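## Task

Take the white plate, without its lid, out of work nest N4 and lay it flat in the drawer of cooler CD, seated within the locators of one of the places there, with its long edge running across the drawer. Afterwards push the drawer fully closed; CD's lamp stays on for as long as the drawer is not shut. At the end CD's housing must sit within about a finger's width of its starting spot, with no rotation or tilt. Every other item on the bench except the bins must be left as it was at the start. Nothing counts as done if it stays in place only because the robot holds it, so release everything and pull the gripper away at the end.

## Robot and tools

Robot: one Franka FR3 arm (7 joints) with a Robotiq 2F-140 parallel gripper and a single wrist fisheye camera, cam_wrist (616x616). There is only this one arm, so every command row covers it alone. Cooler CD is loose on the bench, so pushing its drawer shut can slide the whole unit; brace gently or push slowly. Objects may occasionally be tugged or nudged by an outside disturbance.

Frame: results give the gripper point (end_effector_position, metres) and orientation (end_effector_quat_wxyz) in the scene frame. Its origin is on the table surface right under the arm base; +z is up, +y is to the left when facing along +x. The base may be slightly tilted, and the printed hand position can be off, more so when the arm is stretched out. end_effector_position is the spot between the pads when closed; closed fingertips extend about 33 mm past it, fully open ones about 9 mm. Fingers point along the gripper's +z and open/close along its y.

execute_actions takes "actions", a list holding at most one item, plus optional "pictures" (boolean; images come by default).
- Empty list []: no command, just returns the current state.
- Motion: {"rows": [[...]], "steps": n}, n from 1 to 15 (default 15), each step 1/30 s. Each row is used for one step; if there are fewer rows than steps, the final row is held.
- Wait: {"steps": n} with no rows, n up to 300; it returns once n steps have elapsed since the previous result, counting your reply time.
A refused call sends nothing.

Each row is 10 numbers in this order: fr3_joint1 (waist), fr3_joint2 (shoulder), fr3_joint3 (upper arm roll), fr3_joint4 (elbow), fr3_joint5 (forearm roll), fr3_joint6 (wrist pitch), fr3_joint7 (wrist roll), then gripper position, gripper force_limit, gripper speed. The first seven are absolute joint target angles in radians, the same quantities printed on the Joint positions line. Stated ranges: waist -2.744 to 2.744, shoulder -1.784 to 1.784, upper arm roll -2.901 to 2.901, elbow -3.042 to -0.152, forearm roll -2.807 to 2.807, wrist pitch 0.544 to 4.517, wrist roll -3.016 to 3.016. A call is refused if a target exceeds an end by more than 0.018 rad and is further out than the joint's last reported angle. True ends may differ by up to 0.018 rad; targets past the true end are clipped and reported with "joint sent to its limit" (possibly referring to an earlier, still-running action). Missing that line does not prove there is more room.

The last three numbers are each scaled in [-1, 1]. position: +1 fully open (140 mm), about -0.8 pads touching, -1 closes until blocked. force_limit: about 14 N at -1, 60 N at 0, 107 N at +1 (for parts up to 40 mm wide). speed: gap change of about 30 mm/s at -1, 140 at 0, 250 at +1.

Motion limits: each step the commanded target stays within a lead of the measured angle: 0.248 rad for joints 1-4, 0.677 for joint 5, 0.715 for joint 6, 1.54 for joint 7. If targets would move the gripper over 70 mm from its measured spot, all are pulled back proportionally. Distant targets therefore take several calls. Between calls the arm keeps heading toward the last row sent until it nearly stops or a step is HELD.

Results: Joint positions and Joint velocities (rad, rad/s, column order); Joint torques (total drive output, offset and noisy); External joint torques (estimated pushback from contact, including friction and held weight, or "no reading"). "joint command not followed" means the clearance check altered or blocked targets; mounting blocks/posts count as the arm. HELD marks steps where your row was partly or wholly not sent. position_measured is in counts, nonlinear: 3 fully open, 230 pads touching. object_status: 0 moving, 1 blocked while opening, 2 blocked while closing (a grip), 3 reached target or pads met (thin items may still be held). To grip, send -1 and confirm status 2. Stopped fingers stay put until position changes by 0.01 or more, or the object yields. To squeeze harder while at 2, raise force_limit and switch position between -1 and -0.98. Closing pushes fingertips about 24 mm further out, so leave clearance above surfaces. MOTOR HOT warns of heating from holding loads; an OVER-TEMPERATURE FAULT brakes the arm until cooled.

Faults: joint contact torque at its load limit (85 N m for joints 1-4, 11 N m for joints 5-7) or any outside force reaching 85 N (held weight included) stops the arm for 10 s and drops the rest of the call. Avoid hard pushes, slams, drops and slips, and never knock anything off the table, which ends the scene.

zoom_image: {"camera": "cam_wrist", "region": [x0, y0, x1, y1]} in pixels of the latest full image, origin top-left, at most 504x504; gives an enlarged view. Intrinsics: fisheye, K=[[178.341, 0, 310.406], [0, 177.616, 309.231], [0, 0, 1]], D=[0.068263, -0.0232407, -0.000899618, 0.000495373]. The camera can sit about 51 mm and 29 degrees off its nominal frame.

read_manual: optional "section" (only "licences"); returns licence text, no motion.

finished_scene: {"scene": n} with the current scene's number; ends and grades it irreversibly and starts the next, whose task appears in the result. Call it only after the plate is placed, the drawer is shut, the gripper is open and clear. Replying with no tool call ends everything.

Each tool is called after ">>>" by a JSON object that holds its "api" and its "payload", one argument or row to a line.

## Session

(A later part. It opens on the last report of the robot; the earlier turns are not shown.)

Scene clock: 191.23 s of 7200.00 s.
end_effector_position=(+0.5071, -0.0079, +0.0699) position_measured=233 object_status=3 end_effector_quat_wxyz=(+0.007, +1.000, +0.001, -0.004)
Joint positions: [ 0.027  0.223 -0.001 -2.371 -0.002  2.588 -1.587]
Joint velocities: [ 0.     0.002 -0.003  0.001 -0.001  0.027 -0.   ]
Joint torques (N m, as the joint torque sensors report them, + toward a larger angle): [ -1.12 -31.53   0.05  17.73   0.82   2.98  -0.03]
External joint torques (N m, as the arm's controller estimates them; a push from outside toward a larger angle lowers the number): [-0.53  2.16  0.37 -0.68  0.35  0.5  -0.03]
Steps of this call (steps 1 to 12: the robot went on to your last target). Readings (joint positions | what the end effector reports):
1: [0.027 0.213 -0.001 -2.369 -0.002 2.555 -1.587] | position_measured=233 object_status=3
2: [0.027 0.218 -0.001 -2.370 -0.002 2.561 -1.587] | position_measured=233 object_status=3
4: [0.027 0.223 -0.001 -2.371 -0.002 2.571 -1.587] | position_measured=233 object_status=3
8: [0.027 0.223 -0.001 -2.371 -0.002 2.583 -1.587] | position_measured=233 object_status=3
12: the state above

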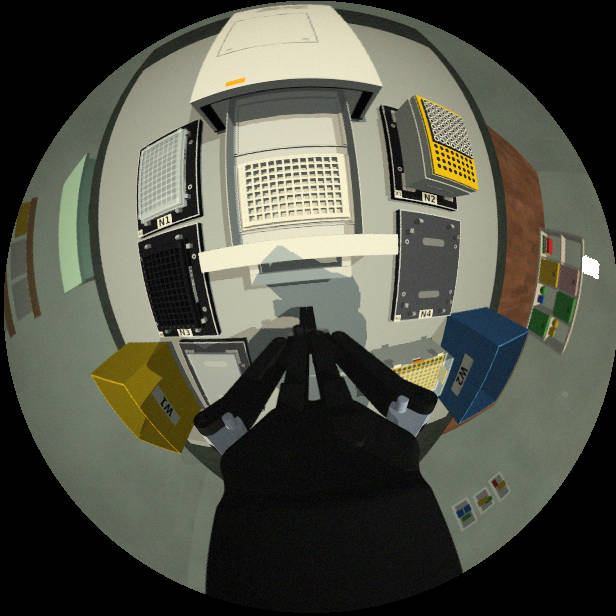

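>>> {"api": "execute_actions", "payload": {
  "actions": [
    {"rows":[[0.026,0.231,0,-2.358,0,2.588,-1.59,-1,0,0],[0.026,0.238,0,-2.347,0,2.583,-1.59,-1,0,0],[0.026,0.246,0,-2.335,0,2.578,-1.59,-1,0,0],[0.026,0.253,0,-2.323,0,2.573,-1.59,-1,0,0],[0.026,0.26,0,-2.311,0,2.568,-1.59,-1,0,0],[0.026,0.268,0,-2.3,0,2.563,-1.59,-1,0,0],[0.026,0.275,0,-2.288,0,2.558,-1.59,-1,0,0],[0.026,0.282,0,-2.276,0,2.553,-1.59,-1,0,0],[0.026,0.29,0,-2.265,0,2.549,-1.59,-1,0,0],[0.026,0.297,0,-2.253,0,2.544,-1.59,-1,0,0],[0.026,0.304,0,-2.241,0,2.54,-1.59,-1,0,0],[0.026,0.312,0,-2.229,0,2.535,-1.59,-1,0,0],[0.026,0.321,0,-2.215,0,2.529,-1.59,-1,0,0],[0.026,0.331,0,-2.199,0,2.522,-1.59,-1,0,0],[0.026,0.342,0,-2.181,0,2.515,-1.59,-1,0,0]]}
  ],
  "pictures": false
}}

>>> {"api": "execute_actions", "payload": {
  "actions": [
    {"rows":[[0.026,0.353,0,-2.162,0,2.507,-1.59,-1,0,0],[0.026,0.365,0,-2.143,0,2.499,-1.59,-1,0,0],[0.026,0.377,0,-2.123,0,2.491,-1.59,-1,0,0],[0.026,0.388,0,-2.104,0,2.483,-1.59,-1,0,0],[0.026,0.4,0,-2.085,0,2.475,-1.59,-1,0,0],[0.026,0.411,0,-2.065,0,2.467,-1.59,-1,0,0],[0.026,0.423,0,-2.046,0,2.459,-1.59,-1,0,0],[0.026,0.435,0,-2.027,0,2.451,-1.59,-1,0,0],[0.026,0.446,0,-2.007,0,2.443,-1.59,-1,0,0],[0.026,0.458,0,-1.987,0,2.435,-1.59,-1,0,0],[0.026,0.471,0,-1.965,0,2.426,-1.59,-1,0,0],[0.026,0.483,0,-1.944,0,2.417,-1.59,-1,0,0],[0.026,0.495,0,-1.923,0,2.408,-1.59,-1,0,0],[0.026,0.508,0,-1.901,0,2.399,-1.59,-1,0,0],[0.026,0.521,0,-1.88,0,2.39,-1.59,-1,0,0]]}
  ],
  "pictures": false
}}

>>> {"api": "execute_actions", "payload": {
  "actions": [
    {"rows":[[0.026,0.534,0,-1.858,0,2.381,-1.59,-1,0,0],[0.026,0.546,0,-1.836,0,2.372,-1.59,-1,0,0],[0.026,0.559,0,-1.815,0,2.363,-1.59,-1,0,0],[0.026,0.572,0,-1.793,0,2.354,-1.59,-1,0,0],[0.026,0.583,0,-1.774,0,2.346,-1.59,-1,0,0],[0.026,0.593,0,-1.756,0,2.338,-1.59,-1,0,0],[0.026,0.603,0,-1.738,0,2.331,-1.59,-1,0,0],[0.026,0.614,0,-1.72,0,2.324,-1.59,-1,0,0],[0.026,0.624,0,-1.702,0,2.317,-1.59,-1,0,0],[0.026,0.634,0,-1.684,0,2.31,-1.59,-1,0,0],[0.026,0.645,0,-1.665,0,2.303,-1.59,-1,0,0],[0.026,0.655,0,-1.647,0,2.296,-1.59,-1,0,0],[0.026,0.664,0,-1.632,0,2.29,-1.59,-1,0,0],[0.026,0.672,0,-1.618,0,2.284,-1.59,-1,0,0],[0.026,0.679,0,-1.605,0,2.279,-1.59,-1,0,0]]}
  ],
  "pictures": false
}}

>>> {"api": "execute_actions", "payload": {
  "actions": [
    {"rows":[[0.026,0.684,0,-1.596,0,2.275,-1.59,-1,0,0],[0.026,0.689,0,-1.587,0,2.271,-1.59,-1,0,0],[0.026,0.694,0,-1.578,0,2.267,-1.59,-1,0,0],[0.026,0.699,0,-1.569,0,2.264,-1.59,-1,0,0],[0.026,0.704,0,-1.56,0,2.261,-1.59,-1,0,0],[0.026,0.709,0,-1.551,0,2.258,-1.59,-1,0,0],[0.026,0.714,0,-1.542,0,2.255,-1.59,-1,0,0],[0.026,0.719,0,-1.534,0,2.253,-1.59,-1,0,0]]}
  ]
}}

Scene clock: 212.33 s of 7200.00 s.
end_effector_position=(+0.5525, -0.0088, +0.0707) position_measured=233 object_status=3 end_effector_quat_wxyz=(+0.007, +1.000, +0.001, +0.000)
Joint positions: [ 0.027  0.319 -0.001 -2.218 -0.002  2.54  -1.587]
Joint velocities: [ 0.     0.286 -0.     0.434 -0.    -0.156 -0.   ]
Joint torques (N m, as the joint torque sensors report them, + toward a larger angle): [ -1.6  -35.08   0.74  18.91   0.91   2.67  -0.25]
External joint torques (N m, as the arm's controller estimates them; a push from outside toward a larger angle lowers the number): [-1.21  3.78  0.77  0.85  0.38  0.47 -0.25]
Steps of this call (steps 1 to 30: the robot went on to your last target; steps 31 to 90: nothing new was sent; then 17.60 s passed at rest; steps 91 to 105: all 15 steps of this action). Readings (joint positions | what the end effector reports):
91: [0.027 0.224 -0.001 -2.369 -0.002 2.592 -1.587] | position_measured=233 object_status=3
92: [0.027 0.227 -0.001 -2.363 -0.002 2.591 -1.587] | position_measured=233 object_status=3
94: [0.027 0.238 -0.001 -2.347 -0.002 2.587 -1.587] | position_measured=233 object_status=3
98: [0.027 0.264 -0.001 -2.303 -0.002 2.574 -1.587] | position_measured=233 object_status=3
105: the state above

Scene clock: 212.83 s of 7200.00 s.
end_effector_position=(+0.6269, -0.0102, +0.0708) position_measured=233 object_status=3 end_effector_quat_wxyz=(+0.008, +1.000, +0.000, +0.002)
Joint positions: [ 0.027  0.491 -0.001 -1.93  -0.002  2.428 -1.587]
Joint velocities: [-0.     0.367 -0.001  0.619  0.001 -0.216 -0.001]
Joint torques (N m, as the joint torque sensors report them, + toward a larger angle): [ -1.08 -42.52   1.18  20.37   0.92   2.29  -0.1 ]
External joint torques (N m, as the arm's controller estimates them; a push from outside toward a larger angle lowers the number): [-0.36  2.85  1.3   1.77  0.34  0.37 -0.1 ]
Steps of this call (steps 1 to 15: all 15 steps of this action). Readings (joint positions | what the end effector reports):
1: [0.027 0.329 -0.001 -2.202 -0.002 2.533 -1.587] | position_measured=233 object_status=3
2: [0.027 0.339 -0.001 -2.185 -0.002 2.527 -1.587] | position_measured=233 object_status=3
4: [0.027 0.361 -0.001 -2.149 -0.002 2.513 -1.587] | position_measured=233 object_status=3
8: [0.027 0.407 -0.001 -2.073 -0.002 2.484 -1.587] | position_measured=233 object_status=3
15: the state above

Scene clock: 213.33 s of 7200.00 s.
end_effector_position=(+0.6910, -0.0113, +0.0711) position_measured=233 object_status=3 end_effector_quat_wxyz=(+0.008, +1.000, +0.000, +0.003)
Joint positions: [ 0.027  0.658 -0.001 -1.641 -0.002  2.309 -1.587]
Joint velocities: [ 0.001  0.248  0.002  0.433 -0.    -0.171 -0.002]
Joint torques (N m, as the joint torque sensors report them, + toward a larger angle): [ -1.58 -47.91   1.4   22.38   1.07   2.29  -0.13]
External joint torques (N m, as the arm's controller estimates them; a push from outside toward a larger angle lowers the number): [-1.03  2.65  1.16  1.55  0.42  0.17 -0.13]
Steps of this call (steps 1 to 15: all 15 steps of this action). Readings (joint positions | what the end effector reports):
1: [0.027 0.504 -0.001 -1.909 -0.002 2.419 -1.587] | position_measured=233 object_status=3
2: [0.027 0.517 -0.001 -1.887 -0.002 2.410 -1.587] | position_measured=233 object_status=3
4: [0.027 0.542 -0.001 -1.844 -0.002 2.393 -1.587] | position_measured=233 object_status=3
8: [0.027 0.588 -0.001 -1.764 -0.002 2.360 -1.587] | position_measured=233 object_status=3
15: the state above

Scene clock: 213.83 s of 7200.00 s.
end_effector_position=(+0.7087, -0.0116, +0.0711) position_measured=233 object_status=3 end_effector_quat_wxyz=(+0.008, +1.000, +0.000, +0.000)
Joint positions: [ 0.027  0.716 -0.001 -1.537 -0.002  2.257 -1.587]
Joint velocities: [ 0.001  0.007  0.     0.016  0.001 -0.019 -0.   ]
Joint torques (N m, as the joint torque sensors report them, + toward a larger angle): [ -1.19 -47.42   0.61  23.36   1.07   2.34  -0.14]
External joint torques (N m, as the arm's controller estimates them; a push from outside toward a larger angle lowers the number): [-0.43  3.78  0.46  0.82  0.4  -0.15 -0.15]
Steps of this call (steps 1 to 15: all 15 steps of this action). Readings (joint positions | what the end effector reports):
1: [0.027 0.666 -0.001 -1.627 -0.002 2.303 -1.587] | position_measured=233 object_status=3
2: [0.027 0.673 -0.001 -1.615 -0.002 2.297 -1.587] | position_measured=233 object_status=3
4: [0.027 0.684 -0.001 -1.594 -0.002 2.286 -1.587] | position_measured=233 object_status=3
8: [0.027 0.705 -0.001 -1.557 -0.002 2.269 -1.587] | position_measured=233 object_status=3
15: the state above

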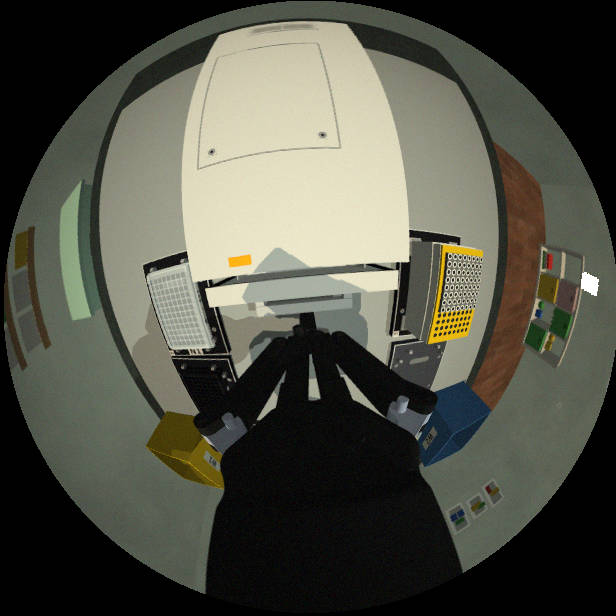

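>>> {"api": "execute_actions", "payload": {
  "actions": [
    {"rows":[[0.026,0.722,0,-1.529,0,2.251,-1.59,-1,0,0],[0.026,0.725,0,-1.524,0,2.248,-1.59,-1,0,0],[0.026,0.728,0,-1.518,0,2.246,-1.59,-1,0,0],[0.026,0.731,0,-1.513,0,2.243,-1.59,-1,0,0],[0.026,0.734,0,-1.507,0,2.241,-1.59,-1,0,0],[0.026,0.737,0,-1.502,0,2.239,-1.59,-1,0,0],[0.026,0.741,0,-1.496,0,2.236,-1.59,-1,0,0],[0.026,0.744,0,-1.49,0,2.234,-1.59,-1,0,0],[0.026,0.747,0,-1.485,0,2.232,-1.59,-1,0,0],[0.026,0.7505,0,-1.479,0,2.23,-1.59,-1,0,0]]}
  ]
}}

Scene clock: 217.60 s of 7200.00 s.
end_effector_position=(+0.7184, -0.0117, +0.0707) position_measured=233 object_status=3 end_effector_quat_wxyz=(+0.008, +1.000, +0.000, +0.000)
Joint positions: [ 0.027  0.747 -0.001 -1.483 -0.002  2.234 -1.587]
Joint velocities: [ 0.     0.011 -0.     0.019 -0.002 -0.02  -0.001]
Joint torques (N m, as the joint torque sensors report them, + toward a larger angle): [ -1.14 -49.27   1.12  23.91   1.03   2.52  -0.17]
External joint torques (N m, as the arm's controller estimates them; a push from outside toward a larger angle lowers the number): [-0.36  3.11  0.96  0.94  0.34 -0.06 -0.17]
Steps of this call (steps 1 to 15: the robot went on to your last target; steps 16 to 90: nothing new was sent; then 0.27 s passed at rest; steps 91 to 105: all 15 steps of this action). Readings (joint positions | what the end effector reports):
91: [0.027 0.717 -0.001 -1.535 -0.002 2.254 -1.587] | position_measured=233 object_status=3
92: [0.027 0.719 -0.001 -1.533 -0.002 2.253 -1.587] | position_measured=233 object_status=3
94: [0.027 0.723 -0.001 -1.525 -0.002 2.249 -1.587] | position_measured=233 object_status=3
98: [0.027 0.734 -0.001 -1.505 -0.002 2.241 -1.587] | position_measured=233 object_status=3
105: the state above

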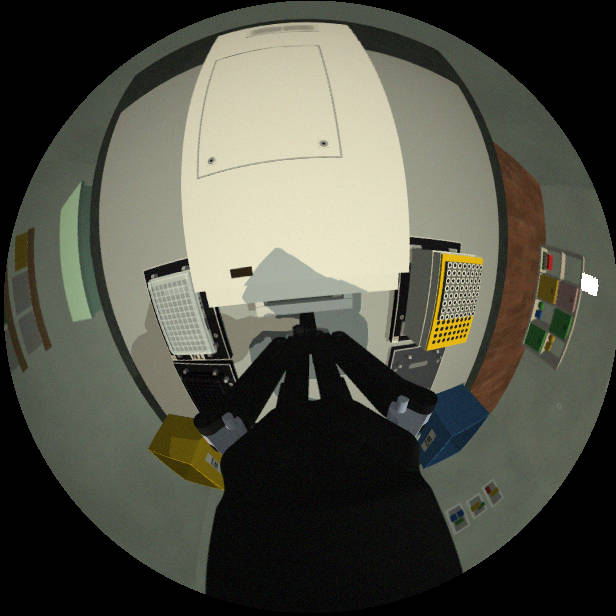

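>>> {"api": "execute_actions", "payload": {
  "actions": [
    {"rows":[[0.026,0.735,0,-1.507,0,2.25,-1.59,-1,0,0],[0.026,0.72,0,-1.534,0,2.26,-1.59,-1,0,0],[0.026,0.70,0,-1.57,0,2.27,-1.59,-1,0,0],[0.026,0.68,0,-1.605,0,2.29,-1.59,-1,0,0],[0.026,0.659,0,-1.641,0,2.3,-1.59,-1,0,0],[0.026,0.635,0,-1.68,0,2.31,-1.59,-1,0,0],[0.026,0.61,0,-1.72,0,2.32,-1.59,-1,0,0],[0.026,0.58,0,-1.755,0,2.32,-1.59,-1,0,0],[0.026,0.55,0,-1.79,0,2.32,-1.59,-1,0,0],[0.026,0.52,0,-1.82,0,2.32,-1.59,-1,0,0],[0.026,0.49,0,-1.85,0,2.31,-1.59,-1,0,0],[0.026,0.46,0,-1.875,0,2.31,-1.59,-1,0,0],[0.026,0.43,0,-1.9,0,2.3,-1.59,-1,0,0],[0.026,0.40,0,-1.92,0,2.29,-1.59,-1,0,0],[0.026,0.3,0,-1.98,0,2.28,-1.59,-1,0,0]]}
  ],
  "pictures": false
}}

>>> {"api": "execute_actions", "payload": {
  "actions": [
    {"steps":20}
  ]
}}

Scene clock: 223.93 s of 7200.00 s.
end_effector_position=(+0.6169, -0.0097, +0.1075) position_measured=233 object_status=3 end_effector_quat_wxyz=(+0.007, +1.000, +0.000, -0.022)
Joint positions: [ 0.027  0.434 -0.001 -1.901 -0.001  2.294 -1.587]
Joint velocities: [-0.002 -1.391  0.001 -1.181 -0.001 -0.154  0.   ]
Joint torques (N m, as the joint torque sensors report them, + toward a larger angle): [ -1.54 -54.58   0.44  31.03   1.05   4.17  -0.2 ]
External joint torques (N m, as the arm's controller estimates them; a push from outside toward a larger angle lowers the number): [-1.26  0.3   0.05 -2.25  0.43 -0.16 -0.19]
Steps of this call (steps 1 to 15: the robot went on to your last target; steps 16 to 90: nothing new was sent; then 2.83 s passed at rest; steps 91 to 105: all 15 steps of this action). Readings (joint positions | what the end effector reports):
91: [0.027 0.746 -0.001 -1.486 -0.002 2.234 -1.587] | position_measured=233 object_status=3
92: [0.027 0.739 -0.001 -1.499 -0.002 2.239 -1.587] | position_measured=233 object_status=3
94: [0.027 0.715 -0.001 -1.545 -0.001 2.251 -1.587] | position_measured=233 object_status=3
98: [0.027 0.639 -0.001 -1.677 -0.001 2.283 -1.587] | position_measured=233 object_status=3
105: the state above

Scene clock: 224.60 s of 7200.00 s.
end_effector_position=(+0.6076, -0.0089, +0.1568) position_measured=233 object_status=3 end_effector_quat_wxyz=(+0.007, +1.000, +0.000, +0.002)
Joint positions: [ 0.027  0.299 -0.001 -1.979 -0.001  2.283 -1.587]
Joint velocities: [-0.001  0.001 -0.001  0.001 -0.    -0.001  0.   ]
Joint torques (N m, as the joint torque sensors report them, + toward a larger angle): [ -0.49 -38.27   1.18  21.02   1.07   2.05   0.01]
External joint torques (N m, as the arm's controller estimates them; a push from outside toward a larger angle lowers the number): [ 0.21  1.72  1.48 -1.37  0.4  -0.48  0.01]
Steps of this call (steps 1 to 20: the robot went on to your last target). Readings (joint positions | what the end effector reports):
1: [0.027 0.391 -0.001 -1.931 -0.001 2.290 -1.587] | position_measured=233 object_status=3
2: [0.027 0.357 -0.001 -1.947 -0.001 2.288 -1.587] | position_measured=233 object_status=3
4: [0.027 0.315 -0.001 -1.959 -0.001 2.288 -1.587] | position_measured=233 object_status=3
8: [0.027 0.296 -0.001 -1.970 -0.001 2.287 -1.587] | position_measured=233 object_status=3
20: the state above

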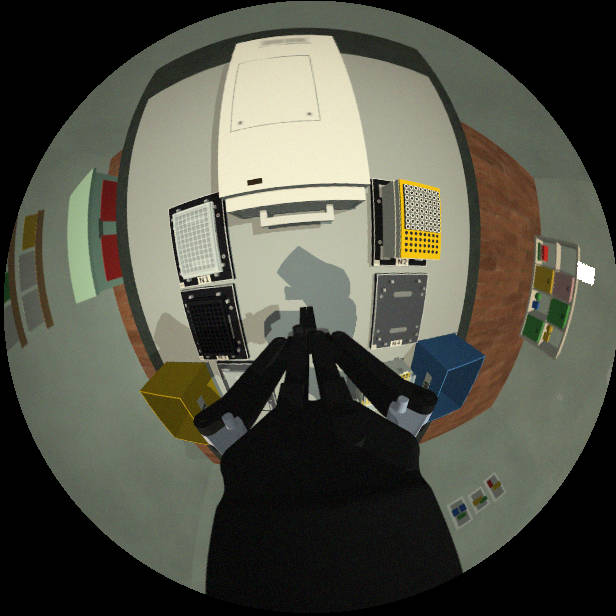

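>>> {"api": "finished_scene", "payload": {
  "scene": 2
}}

The scene is finished: the task was done.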